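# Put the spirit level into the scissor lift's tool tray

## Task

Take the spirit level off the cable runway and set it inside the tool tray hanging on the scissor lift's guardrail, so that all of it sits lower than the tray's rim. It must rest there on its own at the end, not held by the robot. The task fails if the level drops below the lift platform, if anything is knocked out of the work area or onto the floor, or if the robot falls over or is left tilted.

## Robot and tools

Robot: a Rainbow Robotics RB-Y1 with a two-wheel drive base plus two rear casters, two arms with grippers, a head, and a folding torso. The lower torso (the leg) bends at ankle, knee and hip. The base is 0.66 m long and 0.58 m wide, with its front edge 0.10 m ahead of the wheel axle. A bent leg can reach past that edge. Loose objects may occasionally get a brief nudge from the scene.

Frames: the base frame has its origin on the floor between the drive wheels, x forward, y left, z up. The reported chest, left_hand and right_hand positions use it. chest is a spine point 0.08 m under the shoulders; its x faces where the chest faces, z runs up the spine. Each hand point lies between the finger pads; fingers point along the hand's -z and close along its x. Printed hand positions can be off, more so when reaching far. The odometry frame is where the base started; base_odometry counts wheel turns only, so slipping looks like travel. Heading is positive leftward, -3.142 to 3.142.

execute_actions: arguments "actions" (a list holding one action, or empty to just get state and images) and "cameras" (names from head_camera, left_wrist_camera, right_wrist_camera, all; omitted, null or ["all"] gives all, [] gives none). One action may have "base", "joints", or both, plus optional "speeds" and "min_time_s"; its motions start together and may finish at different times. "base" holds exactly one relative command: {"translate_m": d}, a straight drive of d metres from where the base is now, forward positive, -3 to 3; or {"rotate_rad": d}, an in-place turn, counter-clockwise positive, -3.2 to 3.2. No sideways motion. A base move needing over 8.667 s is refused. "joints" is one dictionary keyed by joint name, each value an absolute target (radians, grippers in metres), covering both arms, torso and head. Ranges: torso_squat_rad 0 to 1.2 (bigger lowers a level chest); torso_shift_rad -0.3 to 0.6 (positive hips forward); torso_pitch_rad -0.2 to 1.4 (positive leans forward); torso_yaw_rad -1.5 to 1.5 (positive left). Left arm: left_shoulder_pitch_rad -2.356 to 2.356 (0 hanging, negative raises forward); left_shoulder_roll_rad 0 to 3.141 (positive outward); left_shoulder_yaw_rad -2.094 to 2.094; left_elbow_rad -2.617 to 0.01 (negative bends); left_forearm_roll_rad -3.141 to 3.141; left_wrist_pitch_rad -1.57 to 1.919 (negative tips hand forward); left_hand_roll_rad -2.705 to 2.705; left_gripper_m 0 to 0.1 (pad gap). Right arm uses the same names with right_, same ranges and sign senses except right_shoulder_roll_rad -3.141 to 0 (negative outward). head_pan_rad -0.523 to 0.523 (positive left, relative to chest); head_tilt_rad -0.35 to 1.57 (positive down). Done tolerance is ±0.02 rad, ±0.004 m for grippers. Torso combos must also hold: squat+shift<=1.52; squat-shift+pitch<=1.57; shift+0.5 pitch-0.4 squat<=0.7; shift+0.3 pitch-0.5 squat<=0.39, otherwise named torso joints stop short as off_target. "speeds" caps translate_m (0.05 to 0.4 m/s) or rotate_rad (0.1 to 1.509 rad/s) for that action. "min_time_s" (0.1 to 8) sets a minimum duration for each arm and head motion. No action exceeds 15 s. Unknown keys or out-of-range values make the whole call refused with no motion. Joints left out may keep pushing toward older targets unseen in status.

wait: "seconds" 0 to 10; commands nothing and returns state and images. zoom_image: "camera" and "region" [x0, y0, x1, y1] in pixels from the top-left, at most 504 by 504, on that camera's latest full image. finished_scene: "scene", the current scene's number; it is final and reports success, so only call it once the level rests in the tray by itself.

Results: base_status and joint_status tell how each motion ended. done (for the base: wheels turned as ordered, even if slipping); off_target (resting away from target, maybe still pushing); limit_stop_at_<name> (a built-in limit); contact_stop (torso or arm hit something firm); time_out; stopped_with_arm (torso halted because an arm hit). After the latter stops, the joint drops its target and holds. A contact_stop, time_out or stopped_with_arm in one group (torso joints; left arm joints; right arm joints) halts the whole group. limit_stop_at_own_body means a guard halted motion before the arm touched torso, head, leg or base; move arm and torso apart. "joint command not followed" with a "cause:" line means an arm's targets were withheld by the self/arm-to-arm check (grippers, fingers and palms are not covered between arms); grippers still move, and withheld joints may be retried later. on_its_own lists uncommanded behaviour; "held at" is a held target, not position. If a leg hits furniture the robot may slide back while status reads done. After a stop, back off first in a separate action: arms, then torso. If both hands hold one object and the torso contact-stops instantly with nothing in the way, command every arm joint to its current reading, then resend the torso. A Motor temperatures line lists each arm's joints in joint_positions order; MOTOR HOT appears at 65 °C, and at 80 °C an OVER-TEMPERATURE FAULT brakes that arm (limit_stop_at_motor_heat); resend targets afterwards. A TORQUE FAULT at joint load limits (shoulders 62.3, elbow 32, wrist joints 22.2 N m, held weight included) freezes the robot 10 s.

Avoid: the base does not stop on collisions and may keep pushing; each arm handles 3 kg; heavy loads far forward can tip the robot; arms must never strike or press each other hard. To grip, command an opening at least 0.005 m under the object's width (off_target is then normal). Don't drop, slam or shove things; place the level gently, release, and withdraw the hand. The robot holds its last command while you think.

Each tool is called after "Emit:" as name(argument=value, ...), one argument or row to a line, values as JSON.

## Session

Emit:
execute_actions(
  actions=[],
)

Scene clock: 0.00 s.
Motor temperatures (°C, as the motors report them): left_arm=[32 32 32 32 32 32 32] | right_arm=[31 28 33 32 43 34 35]
base_odometry: x=+0.000 y=+0.000 heading=+0.000 (m, m, rad; odometry frame)
base_status: not commanded
joint_positions: torso_squat_rad=+0.350 torso_shift_rad=+0.001 torso_pitch_rad=+0.001 torso_yaw_rad=-0.001 left_shoulder_pitch_rad=-0.048 left_shoulder_roll_rad=+0.023 left_shoulder_yaw_rad=-0.012 left_elbow_rad=-0.184 left_forearm_roll_rad=+0.043 left_wrist_pitch_rad=-0.016 left_hand_roll_rad=-0.010 left_gripper_m=+0.099 right_shoulder_pitch_rad=+0.005 right_shoulder_roll_rad=-0.042 right_shoulder_yaw_rad=-0.024 right_elbow_rad=-0.168 right_forearm_roll_rad=+0.034 right_wrist_pitch_rad=+0.004 right_hand_roll_rad=-0.022 right_gripper_m=+0.101 head_pan_rad=+0.000 head_tilt_rad=+0.400
joint_status: not commanded
chest: x=-0.2270 y=+0.0007 z=+1.2476 quat_wxyz=(+1.000, +0.000, +0.001, +0.000) (m; base frame)
left_hand: x=-0.0999 y=+0.2346 z=+0.5732 quat_wxyz=(+0.992, +0.008, -0.122, +0.001) (m; base frame)
right_hand: x=-0.1509 y=-0.2538 z=+0.5671 quat_wxyz=(+0.997, -0.023, -0.079, -0.005) (m; base frame)
pictures: head_camera, left_wrist_camera, right_wrist_camera
Images, in order (width x height): head_camera 896x504, left_wrist_camera 644x364, right_wrist_camera 644x364.

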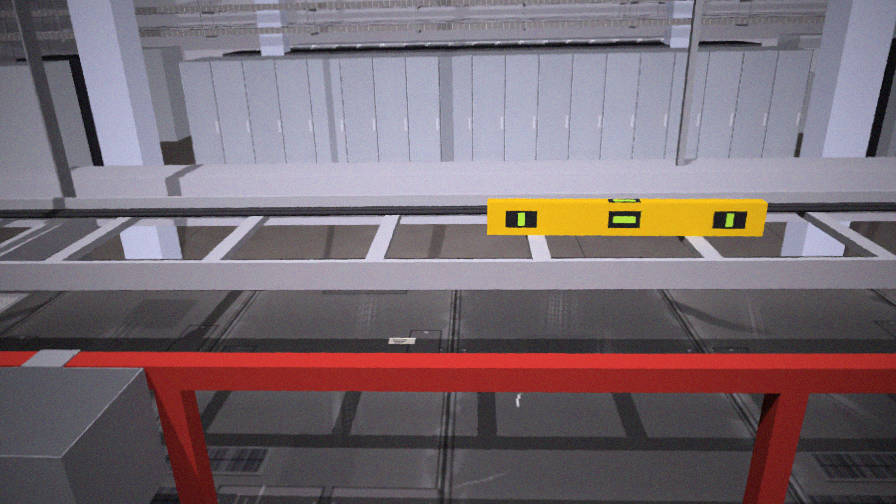

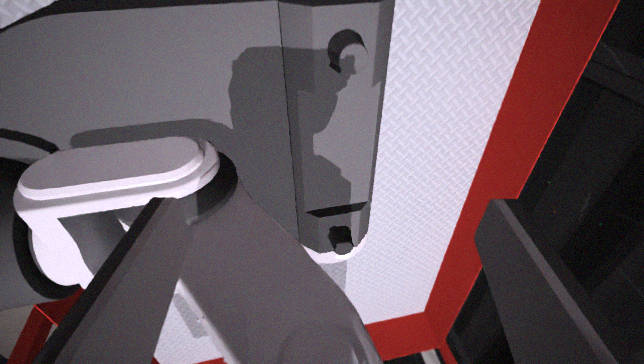

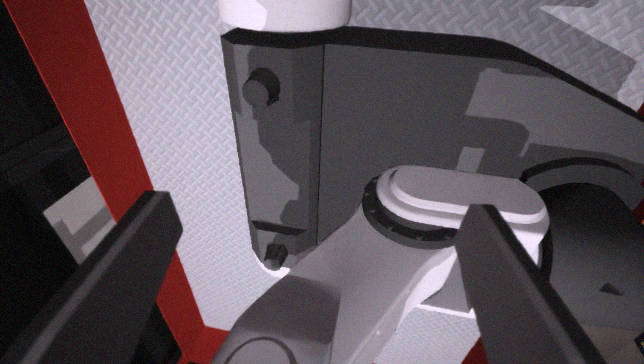

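Emit:
execute_actions(
  actions=[
    {"joints":{"right_elbow_rad":-1.2,"right_wrist_pitch_rad":-1.2,"right_shoulder_pitch_rad":0.4,"left_shoulder_pitch_rad":0.5,"torso_squat_rad":0}},
  ],
  cameras=[],
)

Emit:
execute_actions(
  actions=[
    {"joints":{"right_elbow_rad":-2.3,"right_wrist_pitch_rad":-0.6}},
  ],
  cameras=[],
)

Emit:
execute_actions(
  actions=[
    {"joints":{"right_shoulder_pitch_rad":-1.0,"right_wrist_pitch_rad":0.5}},
  ],
  cameras=[],
)

Emit:
execute_actions(
  actions=[
    {"joints":{"right_shoulder_pitch_rad":-2.1,"right_elbow_rad":-1.2,"right_wrist_pitch_rad":1.9,"right_shoulder_roll_rad":-0.2}},
  ],
  cameras=[],
)

Emit:
execute_actions(
  actions=[
    {"base":{"translate_m":0.2},"joints":{"right_elbow_rad":-0.1,"torso_shift_rad":0.3,"head_tilt_rad":0.45,"head_pan_rad":-0.2}},
  ],
)

Scene clock: 6.50 s.
Motor temperatures (°C, as the motors report them): left_arm=[32 32 32 32 32 32 32] | right_arm=[31 28 33 32 43 34 35]
base_odometry: x=+0.000 y=+0.000 heading=+0.000 (m, m, rad; odometry frame)
base_status: not commanded
joint_positions: torso_squat_rad=+0.000 torso_shift_rad=+0.001 torso_pitch_rad=+0.001 torso_yaw_rad=-0.001 left_shoulder_pitch_rad=+0.500 left_shoulder_roll_rad=+0.023 left_shoulder_yaw_rad=-0.012 left_elbow_rad=-0.184 left_forearm_roll_rad=+0.043 left_wrist_pitch_rad=-0.016 left_hand_roll_rad=-0.010 left_gripper_m=+0.099 right_shoulder_pitch_rad=+0.400 right_shoulder_roll_rad=-0.042 right_shoulder_yaw_rad=-0.024 right_elbow_rad=-1.200 right_forearm_roll_rad=+0.034 right_wrist_pitch_rad=-1.200 right_hand_roll_rad=-0.022 right_gripper_m=+0.101 head_pan_rad=+0.000 head_tilt_rad=+0.400
joint_status: all done
chest: x=-0.2270 y=+0.0008 z=+1.2899 quat_wxyz=(+1.000, +0.000, +0.001, +0.000) (m; base frame)
left_hand: x=-0.4906 y=+0.2219 z=+0.6517 quat_wxyz=(+0.986, +0.019, +0.136, +0.091) (m; base frame)
right_hand: x=+0.0691 y=-0.2812 z=+1.0070 quat_wxyz=(+0.532, -0.067, -0.844, +0.005) (m; base frame)
pictures: none
No camera images: the call's "cameras" was empty. Leave "cameras" out to get every camera's image.

Scene clock: 8.23 s.
Motor temperatures (°C, as the motors report them): left_arm=[32 32 32 32 32 32 32] | right_arm=[31 28 33 32 43 34 35]
base_odometry: x=+0.000 y=+0.000 heading=+0.000 (m, m, rad; odometry frame)
base_status: not commanded
joint_positions: torso_squat_rad=+0.000 torso_shift_rad=+0.001 torso_pitch_rad=+0.001 torso_yaw_rad=-0.001 left_shoulder_pitch_rad=+0.500 left_shoulder_roll_rad=+0.023 left_shoulder_yaw_rad=-0.012 left_elbow_rad=-0.184 left_forearm_roll_rad=+0.043 left_wrist_pitch_rad=-0.016 left_hand_roll_rad=-0.010 left_gripper_m=+0.099 right_shoulder_pitch_rad=+0.400 right_shoulder_roll_rad=-0.042 right_shoulder_yaw_rad=-0.024 right_elbow_rad=-2.300 right_forearm_roll_rad=+0.034 right_wrist_pitch_rad=-0.600 right_hand_roll_rad=-0.022 right_gripper_m=+0.101 head_pan_rad=+0.000 head_tilt_rad=+0.400
joint_status: all done
chest: x=-0.2270 y=+0.0008 z=+1.2899 quat_wxyz=(+1.000, +0.000, +0.001, +0.000) (m; base frame)
left_hand: x=-0.4906 y=+0.2219 z=+0.6517 quat_wxyz=(+0.986, +0.019, +0.136, +0.091) (m; base frame)
right_hand: x=+0.0823 y=-0.2603 z=+1.3494 quat_wxyz=(+0.306, -0.079, -0.949, +0.024) (m; base frame)
pictures: none
No camera images: the call's "cameras" was empty. Leave "cameras" out to get every camera's image.

Scene clock: 10.27 s.
Motor temperatures (°C, as the motors report them): left_arm=[32 32 32 32 32 32 32] | right_arm=[31 28 33 32 43 34 35]
base_odometry: x=+0.000 y=+0.000 heading=+0.000 (m, m, rad; odometry frame)
base_status: not commanded
joint_positions: torso_squat_rad=+0.000 torso_shift_rad=+0.001 torso_pitch_rad=+0.001 torso_yaw_rad=-0.001 left_shoulder_pitch_rad=+0.500 left_shoulder_roll_rad=+0.023 left_shoulder_yaw_rad=-0.012 left_elbow_rad=-0.184 left_forearm_roll_rad=+0.043 left_wrist_pitch_rad=-0.016 left_hand_roll_rad=-0.010 left_gripper_m=+0.099 right_shoulder_pitch_rad=-1.000 right_shoulder_roll_rad=-0.042 right_shoulder_yaw_rad=-0.024 right_elbow_rad=-2.300 right_forearm_roll_rad=+0.034 right_wrist_pitch_rad=+0.500 right_hand_roll_rad=-0.022 right_gripper_m=+0.101 head_pan_rad=+0.000 head_tilt_rad=+0.400
joint_status: all done
chest: x=-0.2270 y=+0.0008 z=+1.2899 quat_wxyz=(+1.000, +0.000, +0.001, +0.000) (m; base frame)
left_hand: x=-0.4905 y=+0.2219 z=+0.6517 quat_wxyz=(+0.986, +0.019, +0.136, +0.091) (m; base frame)
right_hand: x=+0.0908 y=-0.0908 z=+1.6966 quat_wxyz=(+0.192, +0.099, -0.972, +0.093) (m; base frame)
pictures: none
No camera images: the call's "cameras" was empty. Leave "cameras" out to get every camera's image.

Scene clock: 12.03 s.
Motor temperatures (°C, as the motors report them): left_arm=[32 32 32 32 32 32 32] | right_arm=[31 28 33 32 43 34 35]
base_odometry: x=+0.000 y=+0.000 heading=+0.000 (m, m, rad; odometry frame)
base_status: not commanded
joint_positions: torso_squat_rad=+0.000 torso_shift_rad=+0.001 torso_pitch_rad=+0.001 torso_yaw_rad=-0.001 left_shoulder_pitch_rad=+0.500 left_shoulder_roll_rad=+0.023 left_shoulder_yaw_rad=-0.012 left_elbow_rad=-0.184 left_forearm_roll_rad=+0.043 left_wrist_pitch_rad=-0.016 left_hand_roll_rad=-0.010 left_gripper_m=+0.099 right_shoulder_pitch_rad=-2.100 right_shoulder_roll_rad=-0.200 right_shoulder_yaw_rad=-0.024 right_elbow_rad=-1.200 right_forearm_roll_rad=+0.034 right_wrist_pitch_rad=+1.900 right_hand_roll_rad=-0.022 right_gripper_m=+0.101 head_pan_rad=+0.000 head_tilt_rad=+0.400
joint_status: all done
chest: x=-0.2270 y=+0.0008 z=+1.2899 quat_wxyz=(+1.000, +0.000, +0.001, +0.000) (m; base frame)
left_hand: x=-0.4905 y=+0.2219 z=+0.6517 quat_wxyz=(+0.986, +0.019, +0.136, +0.091) (m; base frame)
right_hand: x=+0.2095 y=-0.0175 z=+1.7023 quat_wxyz=(+0.757, -0.111, -0.623, +0.160) (m; base frame)
pictures: none
No camera images: the call's "cameras" was empty. Leave "cameras" out to get every camera's image.

Scene clock: 14.80 s.
Motor temperatures (°C, as the motors report them): left_arm=[32 32 32 32 32 32 32] | right_arm=[31 28 33 32 43 34 35]
base_odometry: x=+0.200 y=+0.000 heading=-0.001 (m, m, rad; odometry frame)
base_status: done
joint_positions: torso_squat_rad=+0.000 torso_shift_rad=+0.300 torso_pitch_rad=+0.002 torso_yaw_rad=-0.001 left_shoulder_pitch_rad=+0.500 left_shoulder_roll_rad=+0.023 left_shoulder_yaw_rad=-0.012 left_elbow_rad=-0.184 left_forearm_roll_rad=+0.043 left_wrist_pitch_rad=-0.016 left_hand_roll_rad=-0.010 left_gripper_m=+0.099 right_shoulder_pitch_rad=-2.099 right_shoulder_roll_rad=-0.200 right_shoulder_yaw_rad=-0.024 right_elbow_rad=-0.100 right_forearm_roll_rad=+0.034 right_wrist_pitch_rad=+1.900 right_hand_roll_rad=-0.022 right_gripper_m=+0.101 head_pan_rad=-0.200 head_tilt_rad=+0.450
joint_status: all done
chest: x=-0.0205 y=+0.0008 z=+1.2586 quat_wxyz=(+1.000, +0.000, +0.001, +0.000) (m; base frame)
left_hand: x=-0.2842 y=+0.2219 z=+0.6204 quat_wxyz=(+0.986, +0.019, +0.136, +0.091) (m; base frame)
right_hand: x=+0.4913 y=-0.1310 z=+1.3788 quat_wxyz=(+0.967, -0.201, -0.137, +0.081) (m; base frame)
pictures: head_camera, left_wrist_camera, right_wrist_camera
Images, in order (width x height): head_camera 896x504, left_wrist_camera 644x364, right_wrist_camera 644x364.

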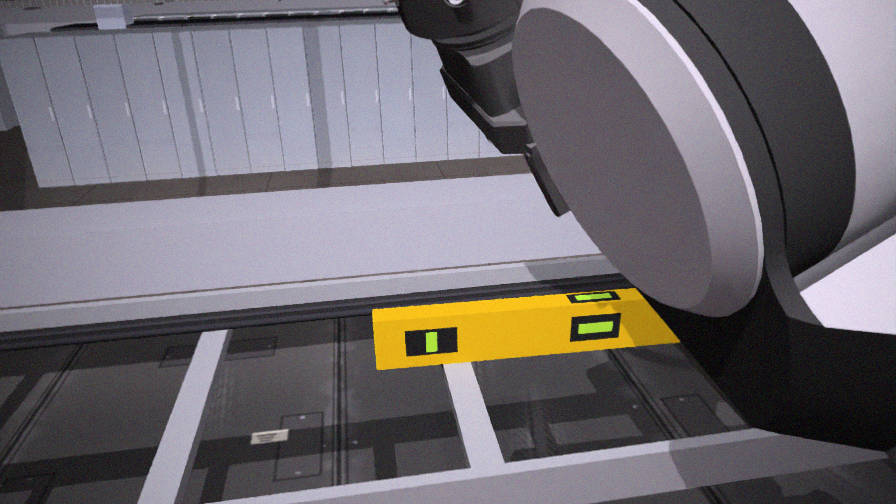

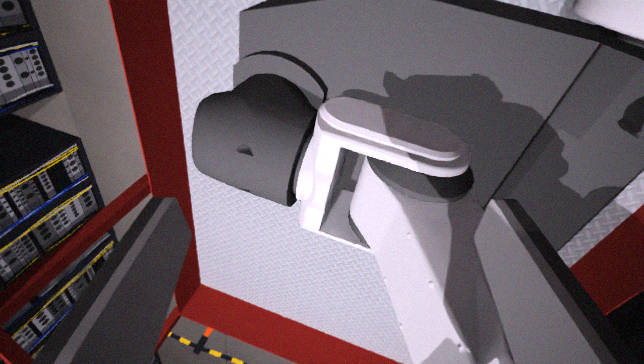

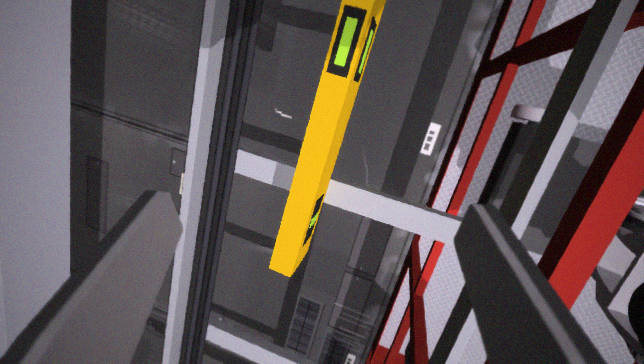

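Emit:
execute_actions(
  actions=[
    {"joints":{"right_shoulder_roll_rad":-0.5,"right_shoulder_pitch_rad":-2.0,"head_pan_rad":-0.4,"head_tilt_rad":0.55}},
  ],
  cameras=["head_camera","right_wrist_camera"],
)

Scene clock: 17.63 s.
Motor temperatures (°C, as the motors report them): left_arm=[32 32 32 32 32 32 32] | right_arm=[31 28 33 32 43 34 35]
base_odometry: x=+0.200 y=+0.000 heading=-0.001 (m, m, rad; odometry frame)
base_status: not commanded
joint_positions: torso_squat_rad=+0.000 torso_shift_rad=+0.300 torso_pitch_rad=+0.002 torso_yaw_rad=-0.001 left_shoulder_pitch_rad=+0.500 left_shoulder_roll_rad=+0.023 left_shoulder_yaw_rad=-0.012 left_elbow_rad=-0.184 left_forearm_roll_rad=+0.043 left_wrist_pitch_rad=-0.016 left_hand_roll_rad=-0.010 left_gripper_m=+0.099 right_shoulder_pitch_rad=-2.000 right_shoulder_roll_rad=-0.500 right_shoulder_yaw_rad=-0.024 right_elbow_rad=-0.100 right_forearm_roll_rad=+0.034 right_wrist_pitch_rad=+1.900 right_hand_roll_rad=-0.022 right_gripper_m=+0.101 head_pan_rad=-0.400 head_tilt_rad=+0.550
joint_status: all done
chest: x=-0.0206 y=+0.0007 z=+1.2586 quat_wxyz=(+1.000, +0.000, +0.001, +0.000) (m; base frame)
left_hand: x=-0.2841 y=+0.2219 z=+0.6204 quat_wxyz=(+0.986, +0.019, +0.136, +0.091) (m; base frame)
right_hand: x=+0.4946 y=-0.2841 z=+1.3797 quat_wxyz=(+0.980, -0.151, -0.111, -0.067) (m; base frame)
pictures: head_camera, right_wrist_camera
Images, in order (width x height): head_camera 896x504, right_wrist_camera 644x364.

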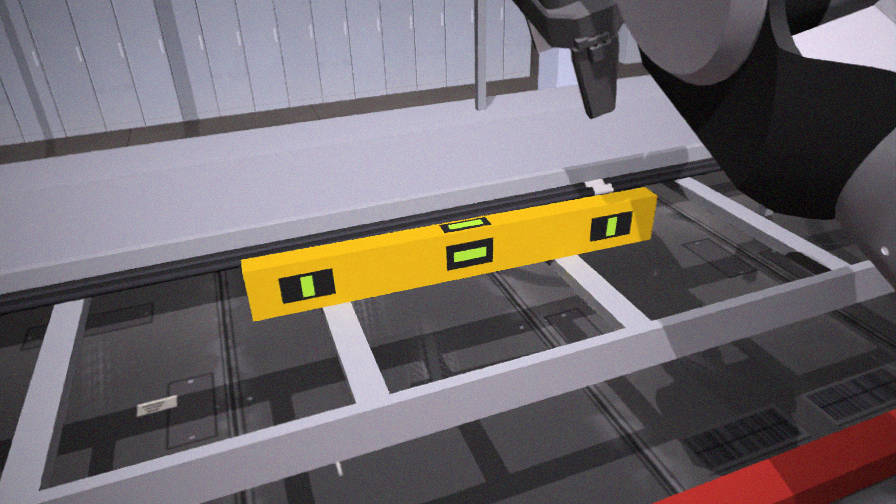

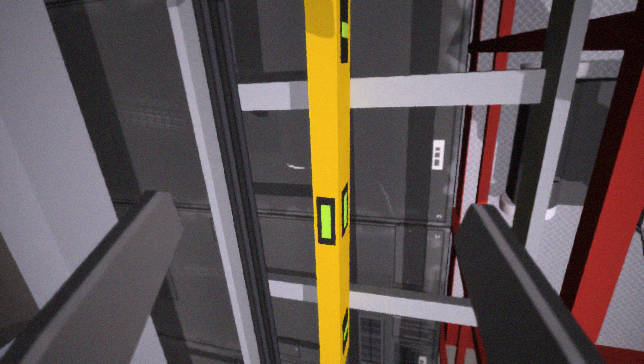

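Emit:
execute_actions(
  actions=[
    {"joints":{"right_shoulder_roll_rad":-0.4,"right_shoulder_pitch_rad":-1.9,"right_gripper_m":0.07}},
  ],
  cameras=["head_camera","right_wrist_camera"],
)

Scene clock: 20.40 s.
Motor temperatures (°C, as the motors report them): left_arm=[32 32 32 32 32 32 32] | right_arm=[31 28 33 32 43 34 35]
base_odometry: x=+0.200 y=+0.000 heading=-0.001 (m, m, rad; odometry frame)
base_status: not commanded
joint_positions: torso_squat_rad=+0.000 torso_shift_rad=+0.300 torso_pitch_rad=+0.002 torso_yaw_rad=-0.001 left_shoulder_pitch_rad=+0.500 left_shoulder_roll_rad=+0.023 left_shoulder_yaw_rad=-0.012 left_elbow_rad=-0.184 left_forearm_roll_rad=+0.043 left_wrist_pitch_rad=-0.016 left_hand_roll_rad=-0.010 left_gripper_m=+0.099 right_shoulder_pitch_rad=-1.900 right_shoulder_roll_rad=-0.400 right_shoulder_yaw_rad=-0.024 right_elbow_rad=-0.100 right_forearm_roll_rad=+0.034 right_wrist_pitch_rad=+1.900 right_hand_roll_rad=-0.022 right_gripper_m=+0.070 head_pan_rad=-0.400 head_tilt_rad=+0.550
joint_status: all done
chest: x=-0.0206 y=+0.0008 z=+1.2586 quat_wxyz=(+1.000, +0.000, +0.001, +0.000) (m; base frame)
left_hand: x=-0.2841 y=+0.2219 z=+0.6204 quat_wxyz=(+0.986, +0.019, +0.136, +0.091) (m; base frame)
right_hand: x=+0.4985 y=-0.2561 z=+1.3163 quat_wxyz=(+0.983, -0.170, -0.055, -0.029) (m; base frame)
pictures: head_camera, right_wrist_camera
Images, in order (width x height): head_camera 896x504, right_wrist_camera 644x364.

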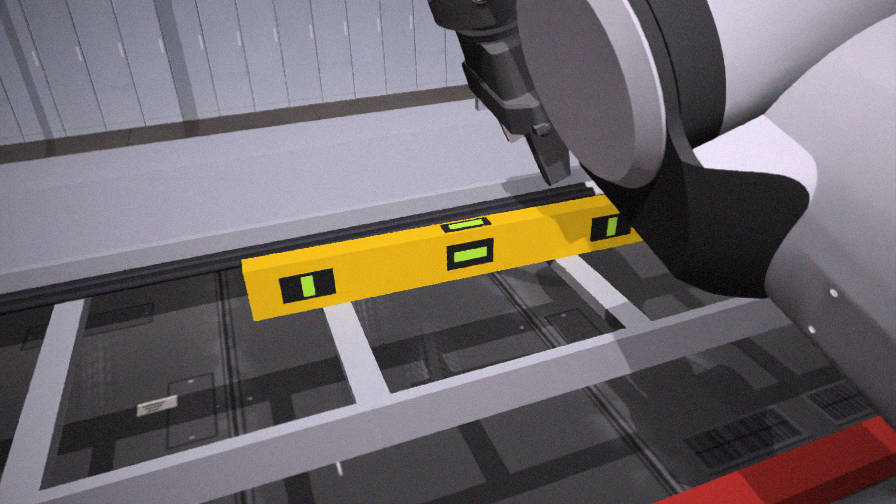

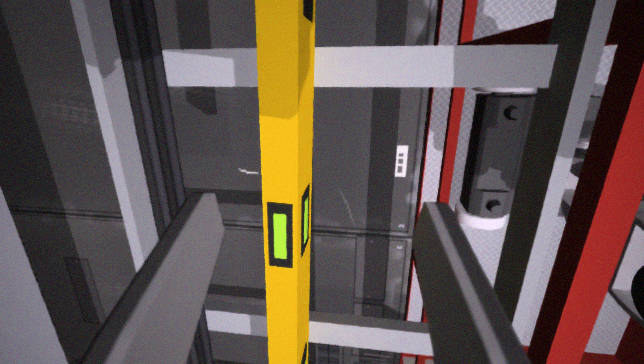

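Emit:
execute_actions(
  actions=[
    {"joints":{"torso_squat_rad":0.45,"torso_shift_rad":0.33}},
  ],
  cameras=["head_camera","right_wrist_camera"],
)

Scene clock: 24.53 s.
Motor temperatures (°C, as the motors report them): left_arm=[32 32 32 32 32 32 32] | right_arm=[32 28 33 32 43 34 35]
base_odometry: x=+0.200 y=+0.000 heading=-0.001 (m, m, rad; odometry frame)
base_status: not commanded
joint_positions: torso_squat_rad=+0.450 torso_shift_rad=+0.330 torso_pitch_rad=+0.001 torso_yaw_rad=-0.001 left_shoulder_pitch_rad=+0.500 left_shoulder_roll_rad=+0.023 left_shoulder_yaw_rad=-0.012 left_elbow_rad=-0.184 left_forearm_roll_rad=+0.043 left_wrist_pitch_rad=-0.016 left_hand_roll_rad=-0.010 left_gripper_m=+0.099 right_shoulder_pitch_rad=-1.900 right_shoulder_roll_rad=-0.400 right_shoulder_yaw_rad=-0.024 right_elbow_rad=-0.100 right_forearm_roll_rad=+0.034 right_wrist_pitch_rad=+1.900 right_hand_roll_rad=-0.022 right_gripper_m=+0.070 head_pan_rad=-0.400 head_tilt_rad=+0.550
joint_status: all done
chest: x=-0.0233 y=+0.0007 z=+1.1862 quat_wxyz=(+1.000, +0.000, +0.001, +0.000) (m; base frame)
left_hand: x=-0.2867 y=+0.2218 z=+0.5479 quat_wxyz=(+0.986, +0.019, +0.136, +0.091) (m; base frame)
right_hand: x=+0.4957 y=-0.2562 z=+1.2439 quat_wxyz=(+0.983, -0.170, -0.055, -0.029) (m; base frame)
pictures: head_camera, right_wrist_camera
Images, in order (width x height): head_camera 896x504, right_wrist_camera 644x364.

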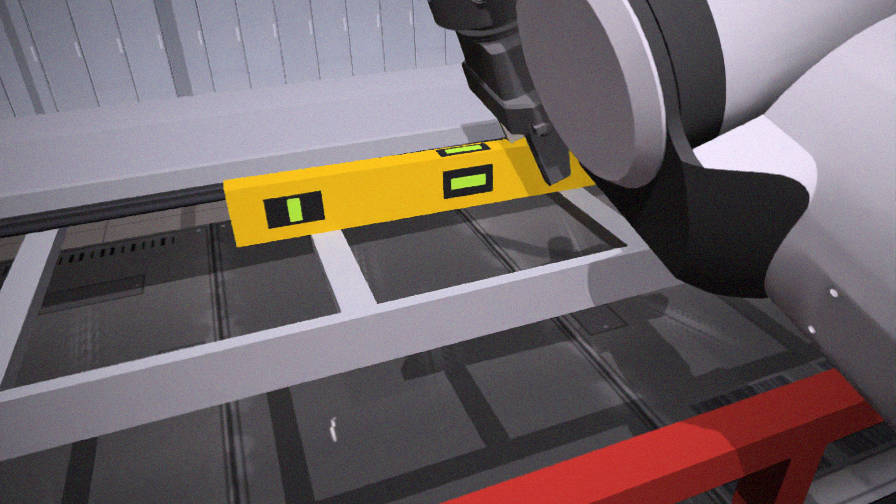

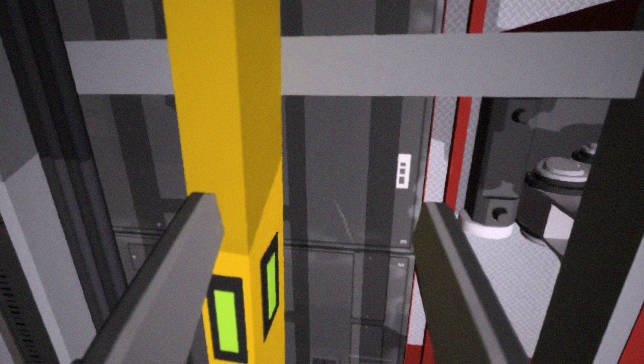

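Emit:
execute_actions(
  actions=[
    {"joints":{"torso_shift_rad":0.36,"right_shoulder_roll_rad":-0.3,"right_shoulder_pitch_rad":-1.92},"min_time_s":1.2},
  ],
  cameras=["head_camera","right_wrist_camera"],
)

Scene clock: 27.17 s.
Motor temperatures (°C, as the motors report them): left_arm=[32 32 32 32 32 32 32] | right_arm=[32 28 33 32 43 34 35]
base_odometry: x=+0.200 y=+0.000 heading=-0.001 (m, m, rad; odometry frame)
base_status: not commanded
joint_positions: torso_squat_rad=+0.450 torso_shift_rad=+0.360 torso_pitch_rad=+0.001 torso_yaw_rad=-0.001 left_shoulder_pitch_rad=+0.500 left_shoulder_roll_rad=+0.023 left_shoulder_yaw_rad=-0.012 left_elbow_rad=-0.184 left_forearm_roll_rad=+0.043 left_wrist_pitch_rad=-0.016 left_hand_roll_rad=-0.010 left_gripper_m=+0.099 right_shoulder_pitch_rad=-1.919 right_shoulder_roll_rad=-0.300 right_shoulder_yaw_rad=-0.024 right_elbow_rad=-0.100 right_forearm_roll_rad=+0.034 right_wrist_pitch_rad=+1.900 right_hand_roll_rad=-0.022 right_gripper_m=+0.070 head_pan_rad=-0.400 head_tilt_rad=+0.550
joint_status: all done
chest: x=-0.0055 y=+0.0007 z=+1.1798 quat_wxyz=(+1.000, +0.000, +0.001, +0.000) (m; base frame)
left_hand: x=-0.2689 y=+0.2218 z=+0.5415 quat_wxyz=(+0.986, +0.019, +0.136, +0.090) (m; base frame)
right_hand: x=+0.5145 y=-0.2077 z=+1.2310 quat_wxyz=(+0.981, -0.184, -0.057, +0.020) (m; base frame)
pictures: head_camera, right_wrist_camera
Images, in order (width x height): head_camera 896x504, right_wrist_camera 644x364.

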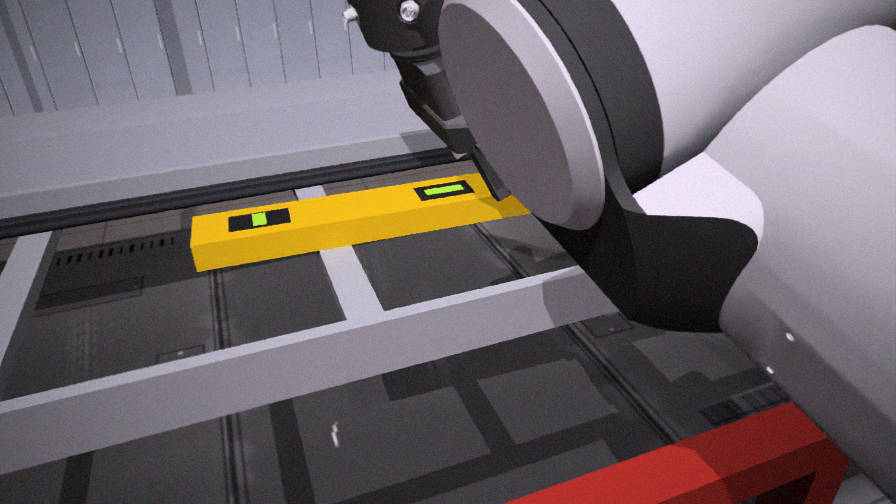

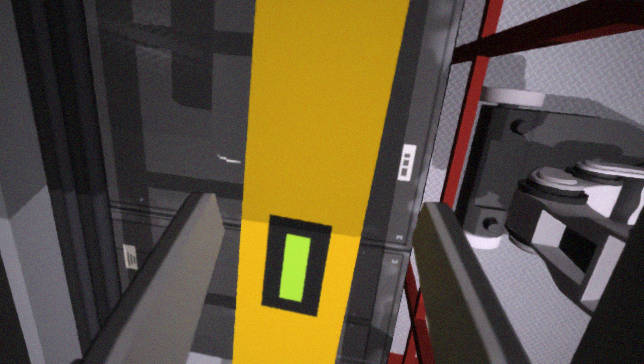

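Emit:
execute_actions(
  actions=[
    {"joints":{"right_gripper_m":0.1}},
  ],
  cameras=[],
)

Emit:
execute_actions(
  actions=[
    {"joints":{"right_shoulder_pitch_rad":-1.85,"right_hand_roll_rad":-0.1},"min_time_s":1.2},
  ],
  cameras=["head_camera","right_wrist_camera"],
)

Scene clock: 29.77 s.
Motor temperatures (°C, as the motors report them): left_arm=[32 32 32 32 32 32 32] | right_arm=[32 28 33 32 43 34 35]
base_odometry: x=+0.200 y=+0.000 heading=-0.001 (m, m, rad; odometry frame)
base_status: not commanded
joint_positions: torso_squat_rad=+0.450 torso_shift_rad=+0.360 torso_pitch_rad=+0.001 torso_yaw_rad=-0.001 left_shoulder_pitch_rad=+0.500 left_shoulder_roll_rad=+0.023 left_shoulder_yaw_rad=-0.012 left_elbow_rad=-0.184 left_forearm_roll_rad=+0.043 left_wrist_pitch_rad=-0.016 left_hand_roll_rad=-0.010 left_gripper_m=+0.099 right_shoulder_pitch_rad=-1.919 right_shoulder_roll_rad=-0.300 right_shoulder_yaw_rad=-0.024 right_elbow_rad=-0.100 right_forearm_roll_rad=+0.034 right_wrist_pitch_rad=+1.900 right_hand_roll_rad=-0.022 right_gripper_m=+0.100 head_pan_rad=-0.400 head_tilt_rad=+0.550
joint_status: all done
chest: x=-0.0055 y=+0.0007 z=+1.1798 quat_wxyz=(+1.000, +0.000, +0.001, +0.000) (m; base frame)
left_hand: x=-0.2689 y=+0.2218 z=+0.5415 quat_wxyz=(+0.986, +0.019, +0.136, +0.090) (m; base frame)
right_hand: x=+0.5145 y=-0.2077 z=+1.2310 quat_wxyz=(+0.981, -0.184, -0.057, +0.020) (m; base frame)
pictures: none
No camera images: the call's "cameras" was empty. Leave "cameras" out to get every camera's image.

Scene clock: 31.27 s.
Motor temperatures (°C, as the motors report them): left_arm=[32 32 32 32 32 32 32] | right_arm=[32 28 33 32 43 34 35]
base_odometry: x=+0.200 y=+0.000 heading=-0.001 (m, m, rad; odometry frame)
base_status: not commanded
joint_positions: torso_squat_rad=+0.450 torso_shift_rad=+0.360 torso_pitch_rad=+0.001 torso_yaw_rad=-0.001 left_shoulder_pitch_rad=+0.500 left_shoulder_roll_rad=+0.023 left_shoulder_yaw_rad=-0.012 left_elbow_rad=-0.184 left_forearm_roll_rad=+0.043 left_wrist_pitch_rad=-0.016 left_hand_roll_rad=-0.010 left_gripper_m=+0.099 right_shoulder_pitch_rad=-1.850 right_shoulder_roll_rad=-0.300 right_shoulder_yaw_rad=-0.024 right_elbow_rad=-0.100 right_forearm_roll_rad=+0.034 right_wrist_pitch_rad=+1.900 right_hand_roll_rad=-0.100 right_gripper_m=+0.100 head_pan_rad=-0.400 head_tilt_rad=+0.550
joint_status: all done
chest: x=-0.0055 y=+0.0007 z=+1.1798 quat_wxyz=(+1.000, +0.000, +0.001, +0.000) (m; base frame)
left_hand: x=-0.2689 y=+0.2218 z=+0.5415 quat_wxyz=(+0.986, +0.019, +0.136, +0.090) (m; base frame)
right_hand: x=+0.5116 y=-0.2201 z=+1.1972 quat_wxyz=(+0.982, -0.183, -0.030, -0.024) (m; base frame)
pictures: head_camera, right_wrist_camera
Images, in order (width x height): head_camera 896x504, right_wrist_camera 644x364.

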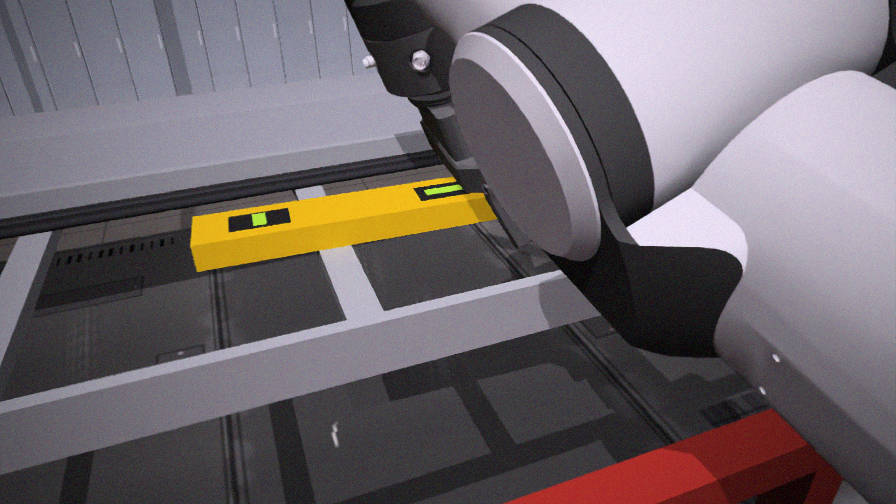

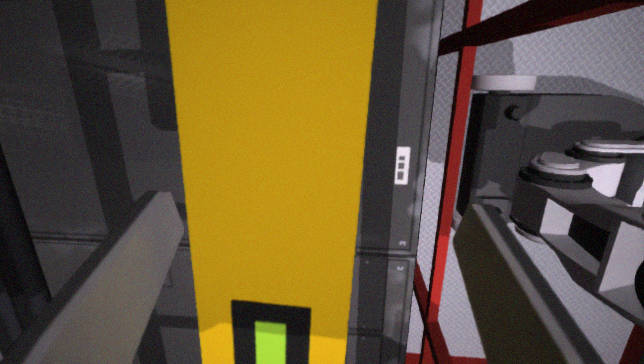

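Emit:
execute_actions(
  actions=[
    {"joints":{"right_shoulder_pitch_rad":-1.77,"right_wrist_pitch_rad":1.83,"right_hand_roll_rad":-0.05,"torso_shift_rad":0.375},"min_time_s":1.2},
  ],
  cameras=["head_camera","right_wrist_camera"],
)

Scene clock: 34.20 s.
Motor temperatures (°C, as the motors report them): left_arm=[32 32 32 32 32 32 32] | right_arm=[32 28 33 32 43 34 35]
base_odometry: x=+0.200 y=+0.000 heading=+0.000 (m, m, rad; odometry frame)
base_status: not commanded
joint_positions: torso_squat_rad=+0.450 torso_shift_rad=+0.375 torso_pitch_rad=+0.001 torso_yaw_rad=-0.001 left_shoulder_pitch_rad=+0.500 left_shoulder_roll_rad=+0.023 left_shoulder_yaw_rad=-0.012 left_elbow_rad=-0.184 left_forearm_roll_rad=+0.043 left_wrist_pitch_rad=-0.016 left_hand_roll_rad=-0.010 left_gripper_m=+0.099 right_shoulder_pitch_rad=-1.796 right_shoulder_roll_rad=-0.301 right_shoulder_yaw_rad=-0.024 right_elbow_rad=-0.106 right_forearm_roll_rad=+0.034 right_wrist_pitch_rad=+1.846 right_hand_roll_rad=-0.062 right_gripper_m=+0.100 head_pan_rad=-0.400 head_tilt_rad=+0.550
joint_status: right_shoulder_pitch_rad contact_stop (moved +0.054 of +0.080); the others done
on_its_own: right_shoulder_pitch_rad is held at -1.794, not at your -1.770, since a contact_stop
chest: x=+0.0031 y=+0.0008 z=+1.1765 quat_wxyz=(+1.000, -0.001, +0.000, +0.000) (m; base frame)
left_hand: x=-0.2600 y=+0.2218 z=+0.5380 quat_wxyz=(+0.986, +0.019, +0.135, +0.091) (m; base frame)
right_hand: x=+0.5297 y=-0.2288 z=+1.1695 quat_wxyz=(+0.983, -0.182, -0.029, -0.005) (m; base frame)
pictures: head_camera, right_wrist_camera
Images, in order (width x height): head_camera 896x504, right_wrist_camera 644x364.

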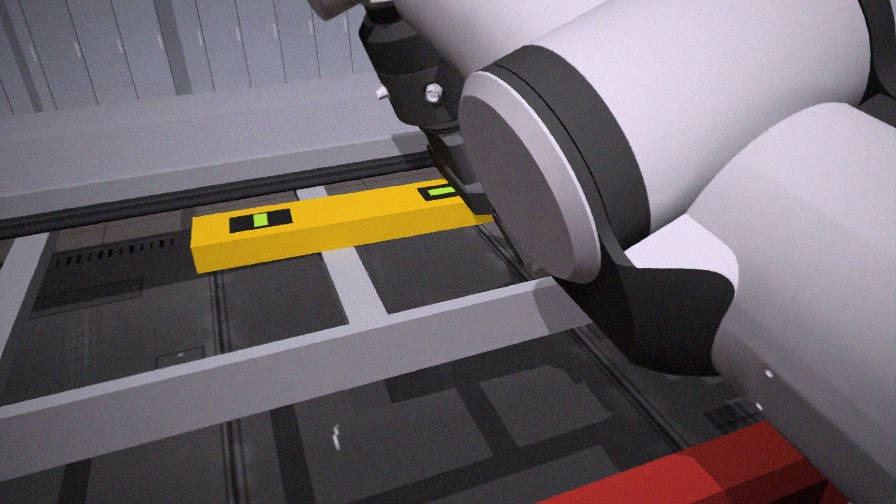

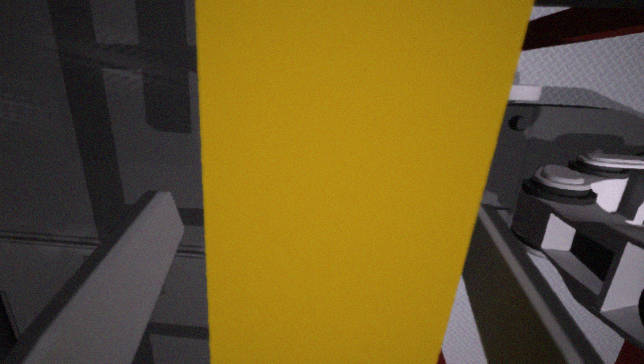

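Emit:
execute_actions(
  actions=[
    {"joints":{"right_shoulder_pitch_rad":-1.81,"right_gripper_m":0.03}},
  ],
  cameras=["head_camera","right_wrist_camera"],
)

Scene clock: 36.27 s.
Motor temperatures (°C, as the motors report them): left_arm=[32 32 32 32 32 32 32] | right_arm=[32 28 33 32 43 34 35]
base_odometry: x=+0.200 y=+0.000 heading=+0.000 (m, m, rad; odometry frame)
base_status: not commanded
joint_positions: torso_squat_rad=+0.450 torso_shift_rad=+0.375 torso_pitch_rad=+0.001 torso_yaw_rad=-0.001 left_shoulder_pitch_rad=+0.500 left_shoulder_roll_rad=+0.023 left_shoulder_yaw_rad=-0.012 left_elbow_rad=-0.184 left_forearm_roll_rad=+0.043 left_wrist_pitch_rad=-0.016 left_hand_roll_rad=-0.010 left_gripper_m=+0.099 right_shoulder_pitch_rad=-1.810 right_shoulder_roll_rad=-0.301 right_shoulder_yaw_rad=-0.024 right_elbow_rad=-0.105 right_forearm_roll_rad=+0.034 right_wrist_pitch_rad=+1.846 right_hand_roll_rad=-0.062 right_gripper_m=+0.051 head_pan_rad=-0.400 head_tilt_rad=+0.550
joint_status: right_gripper_m off_target (ended at +0.051, target +0.030); the others done
chest: x=+0.0033 y=+0.0007 z=+1.1764 quat_wxyz=(+1.000, +0.000, +0.001, +0.000) (m; base frame)
left_hand: x=-0.2601 y=+0.2218 z=+0.5381 quat_wxyz=(+0.986, +0.019, +0.136, +0.091) (m; base frame)
right_hand: x=+0.5310 y=-0.2264 z=+1.1761 quat_wxyz=(+0.983, -0.182, -0.036, -0.004) (m; base frame)
pictures: head_camera, right_wrist_camera
Images, in order (width x height): head_camera 896x504, right_wrist_camera 644x364.

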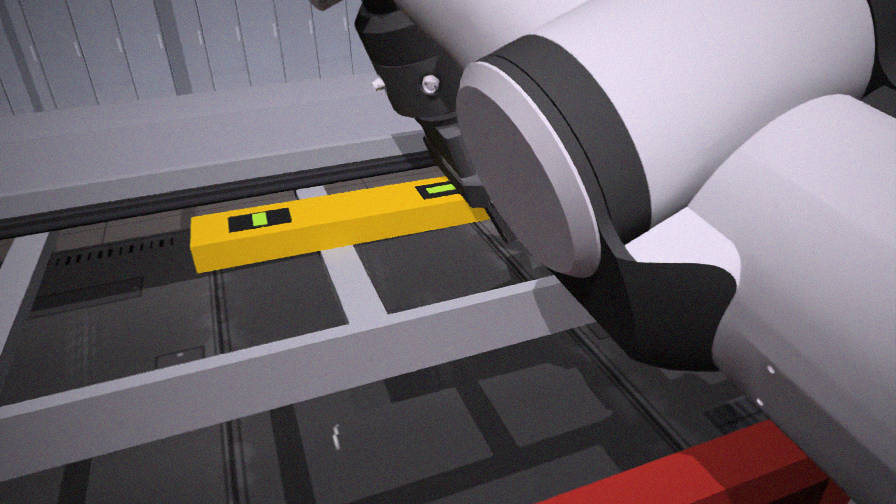

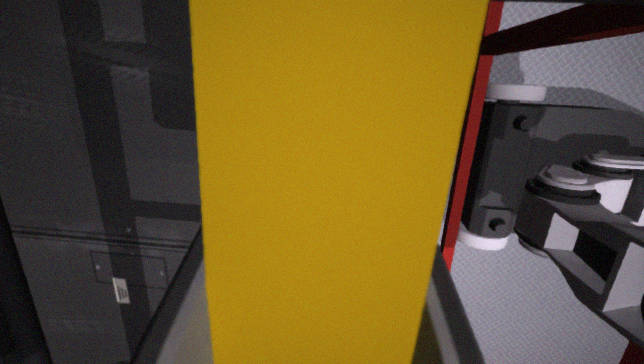

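Emit:
execute_actions(
  actions=[
    {"joints":{"right_gripper_m":0.0,"torso_squat_rad":0.1,"torso_shift_rad":0.35,"right_shoulder_pitch_rad":-2.1,"right_wrist_pitch_rad":1.9},"min_time_s":2},
  ],
  cameras=["head_camera"],
)

Emit:
execute_actions(
  actions=[
    {"base":{"translate_m":-0.21},"joints":{"torso_shift_rad":0.0,"torso_squat_rad":0,"head_tilt_rad":0.7,"head_pan_rad":0.4,"left_shoulder_pitch_rad":0.1}},
  ],
)

Scene clock: 40.03 s.
Motor temperatures (°C, as the motors report them): left_arm=[32 32 32 32 32 32 32] | right_arm=[32 28 33 32 43 34 35]
base_odometry: x=+0.200 y=+0.000 heading=+0.000 (m, m, rad; odometry frame)
base_status: not commanded
joint_positions: torso_squat_rad=+0.100 torso_shift_rad=+0.350 torso_pitch_rad=+0.002 torso_yaw_rad=-0.001 left_shoulder_pitch_rad=+0.500 left_shoulder_roll_rad=+0.023 left_shoulder_yaw_rad=-0.012 left_elbow_rad=-0.184 left_forearm_roll_rad=+0.043 left_wrist_pitch_rad=-0.016 left_hand_roll_rad=-0.010 left_gripper_m=+0.099 right_shoulder_pitch_rad=-2.099 right_shoulder_roll_rad=-0.301 right_shoulder_yaw_rad=-0.024 right_elbow_rad=-0.105 right_forearm_roll_rad=+0.034 right_wrist_pitch_rad=+1.900 right_hand_roll_rad=-0.062 right_gripper_m=+0.051 head_pan_rad=-0.400 head_tilt_rad=+0.550
joint_status: right_gripper_m off_target (ended at +0.051, target +0.000); the others done
chest: x=+0.0114 y=+0.0007 z=+1.2442 quat_wxyz=(+1.000, +0.000, +0.001, +0.000) (m; base frame)
left_hand: x=-0.2522 y=+0.2219 z=+0.6059 quat_wxyz=(+0.986, +0.019, +0.136, +0.091) (m; base frame)
right_hand: x=+0.5276 y=-0.1756 z=+1.3845 quat_wxyz=(+0.972, -0.180, -0.151, +0.015) (m; base frame)
pictures: head_camera
Images, in order (width x height): head_camera 896x504.

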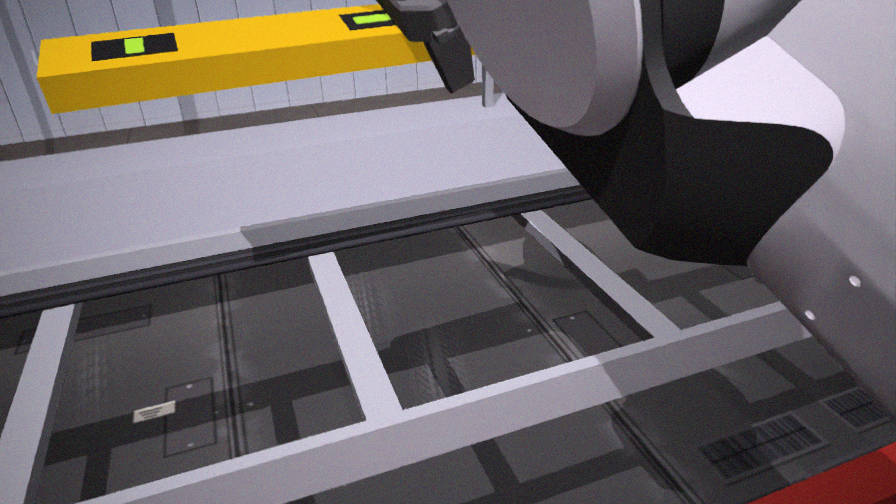

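Scene clock: 43.13 s.
Motor temperatures (°C, as the motors report them): left_arm=[32 32 32 32 32 32 32] | right_arm=[32 28 33 32 43 34 35]
base_odometry: x=-0.010 y=+0.000 heading=-0.001 (m, m, rad; odometry frame)
base_status: done
joint_positions: torso_squat_rad=+0.000 torso_shift_rad=+0.000 torso_pitch_rad=+0.001 torso_yaw_rad=-0.001 left_shoulder_pitch_rad=+0.100 left_shoulder_roll_rad=+0.023 left_shoulder_yaw_rad=-0.012 left_elbow_rad=-0.184 left_forearm_roll_rad=+0.043 left_wrist_pitch_rad=-0.016 left_hand_roll_rad=-0.010 left_gripper_m=+0.099 right_shoulder_pitch_rad=-2.100 right_shoulder_roll_rad=-0.301 right_shoulder_yaw_rad=-0.024 right_elbow_rad=-0.105 right_forearm_roll_rad=+0.034 right_wrist_pitch_rad=+1.900 right_hand_roll_rad=-0.062 right_gripper_m=+0.051 head_pan_rad=+0.400 head_tilt_rad=+0.700
joint_status: all done
chest: x=-0.2276 y=+0.0008 z=+1.2899 quat_wxyz=(+1.000, +0.000, +0.001, +0.000) (m; base frame)
left_hand: x=-0.2071 y=+0.2384 z=+0.6052 quat_wxyz=(+0.998, +0.011, -0.053, +0.025) (m; base frame)
right_hand: x=+0.2886 y=-0.1754 z=+1.4304 quat_wxyz=(+0.972, -0.180, -0.151, +0.015) (m; base frame)
pictures: head_camera, left_wrist_camera, right_wrist_camera
Images, in order (width x height): head_camera 896x504, left_wrist_camera 644x364, right_wrist_camera 644x364.

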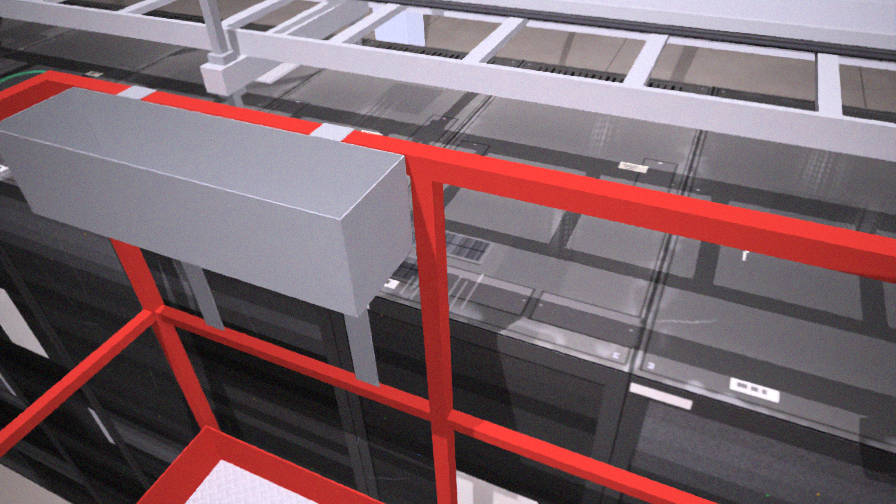

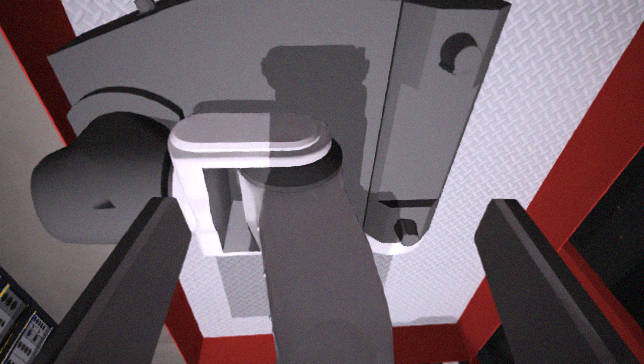

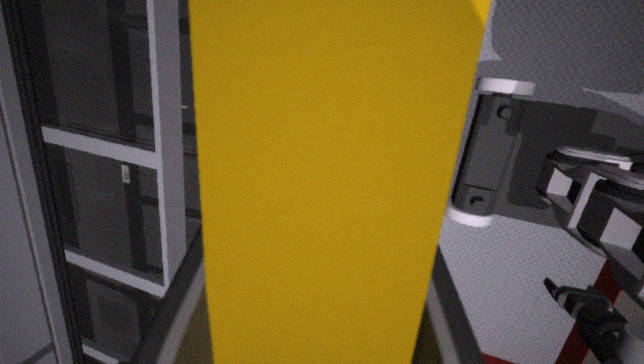

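Emit:
execute_actions(
  actions=[
    {"base":{"translate_m":0.1}},
  ],
  cameras=[],
)

Emit:
execute_actions(
  actions=[
    {"base":{"rotate_rad":0.8},"speeds":{"rotate_rad":0.4},"joints":{"right_hand_roll_rad":-0.8,"head_pan_rad":0,"head_tilt_rad":0.9},"min_time_s":2.5},
  ],
)

Scene clock: 47.73 s.
Motor temperatures (°C, as the motors report them): left_arm=[32 32 32 32 32 32 32] | right_arm=[32 28 33 33 43 34 35]
base_odometry: x=+0.090 y=+0.000 heading=-0.001 (m, m, rad; odometry frame)
base_status: done
joint_positions: torso_squat_rad=+0.000 torso_shift_rad=+0.000 torso_pitch_rad=+0.002 torso_yaw_rad=-0.001 left_shoulder_pitch_rad=+0.100 left_shoulder_roll_rad=+0.023 left_shoulder_yaw_rad=-0.012 left_elbow_rad=-0.184 left_forearm_roll_rad=+0.043 left_wrist_pitch_rad=-0.016 left_hand_roll_rad=-0.010 left_gripper_m=+0.099 right_shoulder_pitch_rad=-2.099 right_shoulder_roll_rad=-0.301 right_shoulder_yaw_rad=-0.024 right_elbow_rad=-0.105 right_forearm_roll_rad=+0.034 right_wrist_pitch_rad=+1.900 right_hand_roll_rad=-0.062 right_gripper_m=+0.051 head_pan_rad=+0.400 head_tilt_rad=+0.700
joint_status: not commanded
chest: x=-0.2274 y=+0.0008 z=+1.2899 quat_wxyz=(+1.000, +0.000, +0.001, +0.000) (m; base frame)
left_hand: x=-0.2071 y=+0.2384 z=+0.6052 quat_wxyz=(+0.998, +0.011, -0.052, +0.025) (m; base frame)
right_hand: x=+0.2888 y=-0.1754 z=+1.4302 quat_wxyz=(+0.972, -0.180, -0.151, +0.015) (m; base frame)
pictures: none
No camera images: the call's "cameras" was empty. Leave "cameras" out to get every camera's image.

Scene clock: 50.83 s.
Motor temperatures (°C, as the motors report them): left_arm=[32 32 32 32 32 32 32] | right_arm=[32 28 33 33 43 34 35]
base_odometry: x=+0.090 y=+0.000 heading=+0.799 (m, m, rad; odometry frame)
base_status: done
joint_positions: torso_squat_rad=+0.000 torso_shift_rad=+0.000 torso_pitch_rad=+0.002 torso_yaw_rad=-0.001 left_shoulder_pitch_rad=+0.100 left_shoulder_roll_rad=+0.023 left_shoulder_yaw_rad=-0.012 left_elbow_rad=-0.184 left_forearm_roll_rad=+0.043 left_wrist_pitch_rad=-0.016 left_hand_roll_rad=-0.010 left_gripper_m=+0.099 right_shoulder_pitch_rad=-2.099 right_shoulder_roll_rad=-0.301 right_shoulder_yaw_rad=-0.024 right_elbow_rad=-0.105 right_forearm_roll_rad=+0.034 right_wrist_pitch_rad=+1.900 right_hand_roll_rad=-0.800 right_gripper_m=+0.051 head_pan_rad=+0.000 head_tilt_rad=+0.900
joint_status: all done
chest: x=-0.2274 y=+0.0007 z=+1.2899 quat_wxyz=(+1.000, +0.000, +0.001, +0.000) (m; base frame)
left_hand: x=-0.2071 y=+0.2384 z=+0.6052 quat_wxyz=(+0.998, +0.011, -0.052, +0.025) (m; base frame)
right_hand: x=+0.2888 y=-0.1755 z=+1.4302 quat_wxyz=(+0.912, -0.113, -0.206, -0.337) (m; base frame)
pictures: head_camera, left_wrist_camera, right_wrist_camera
Images, in order (width x height): head_camera 896x504, left_wrist_camera 644x364, right_wrist_camera 644x364.

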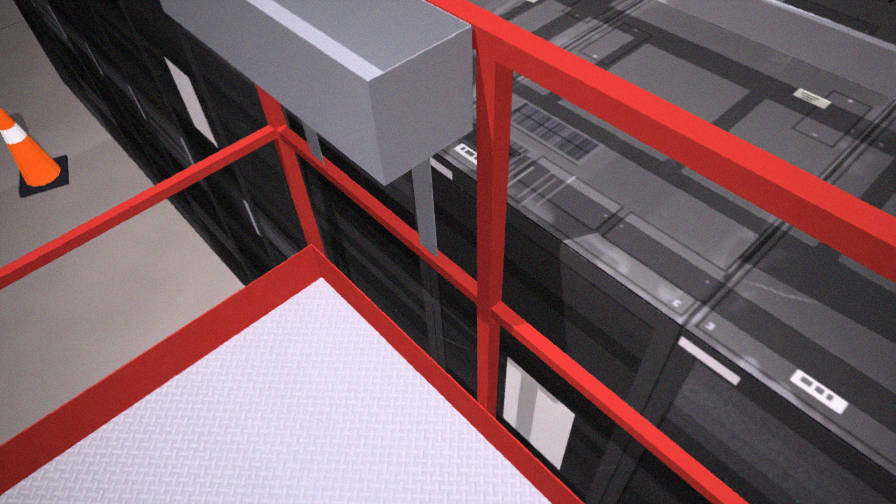

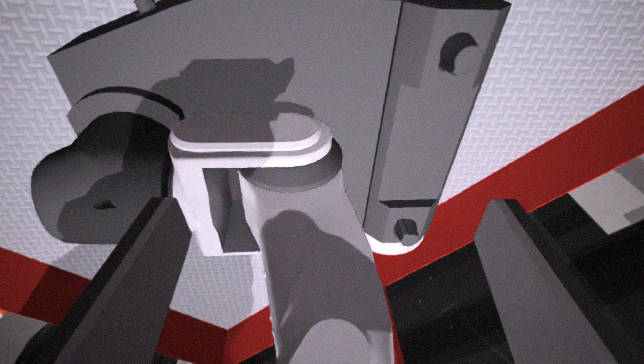

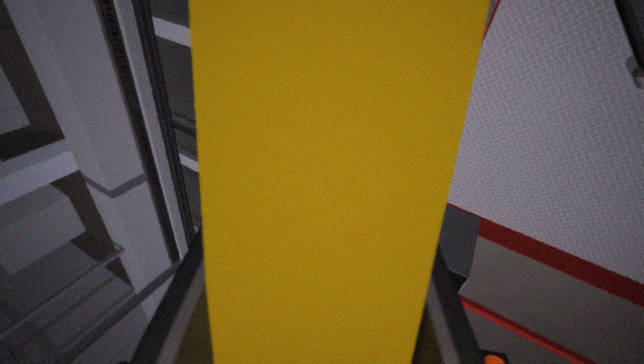

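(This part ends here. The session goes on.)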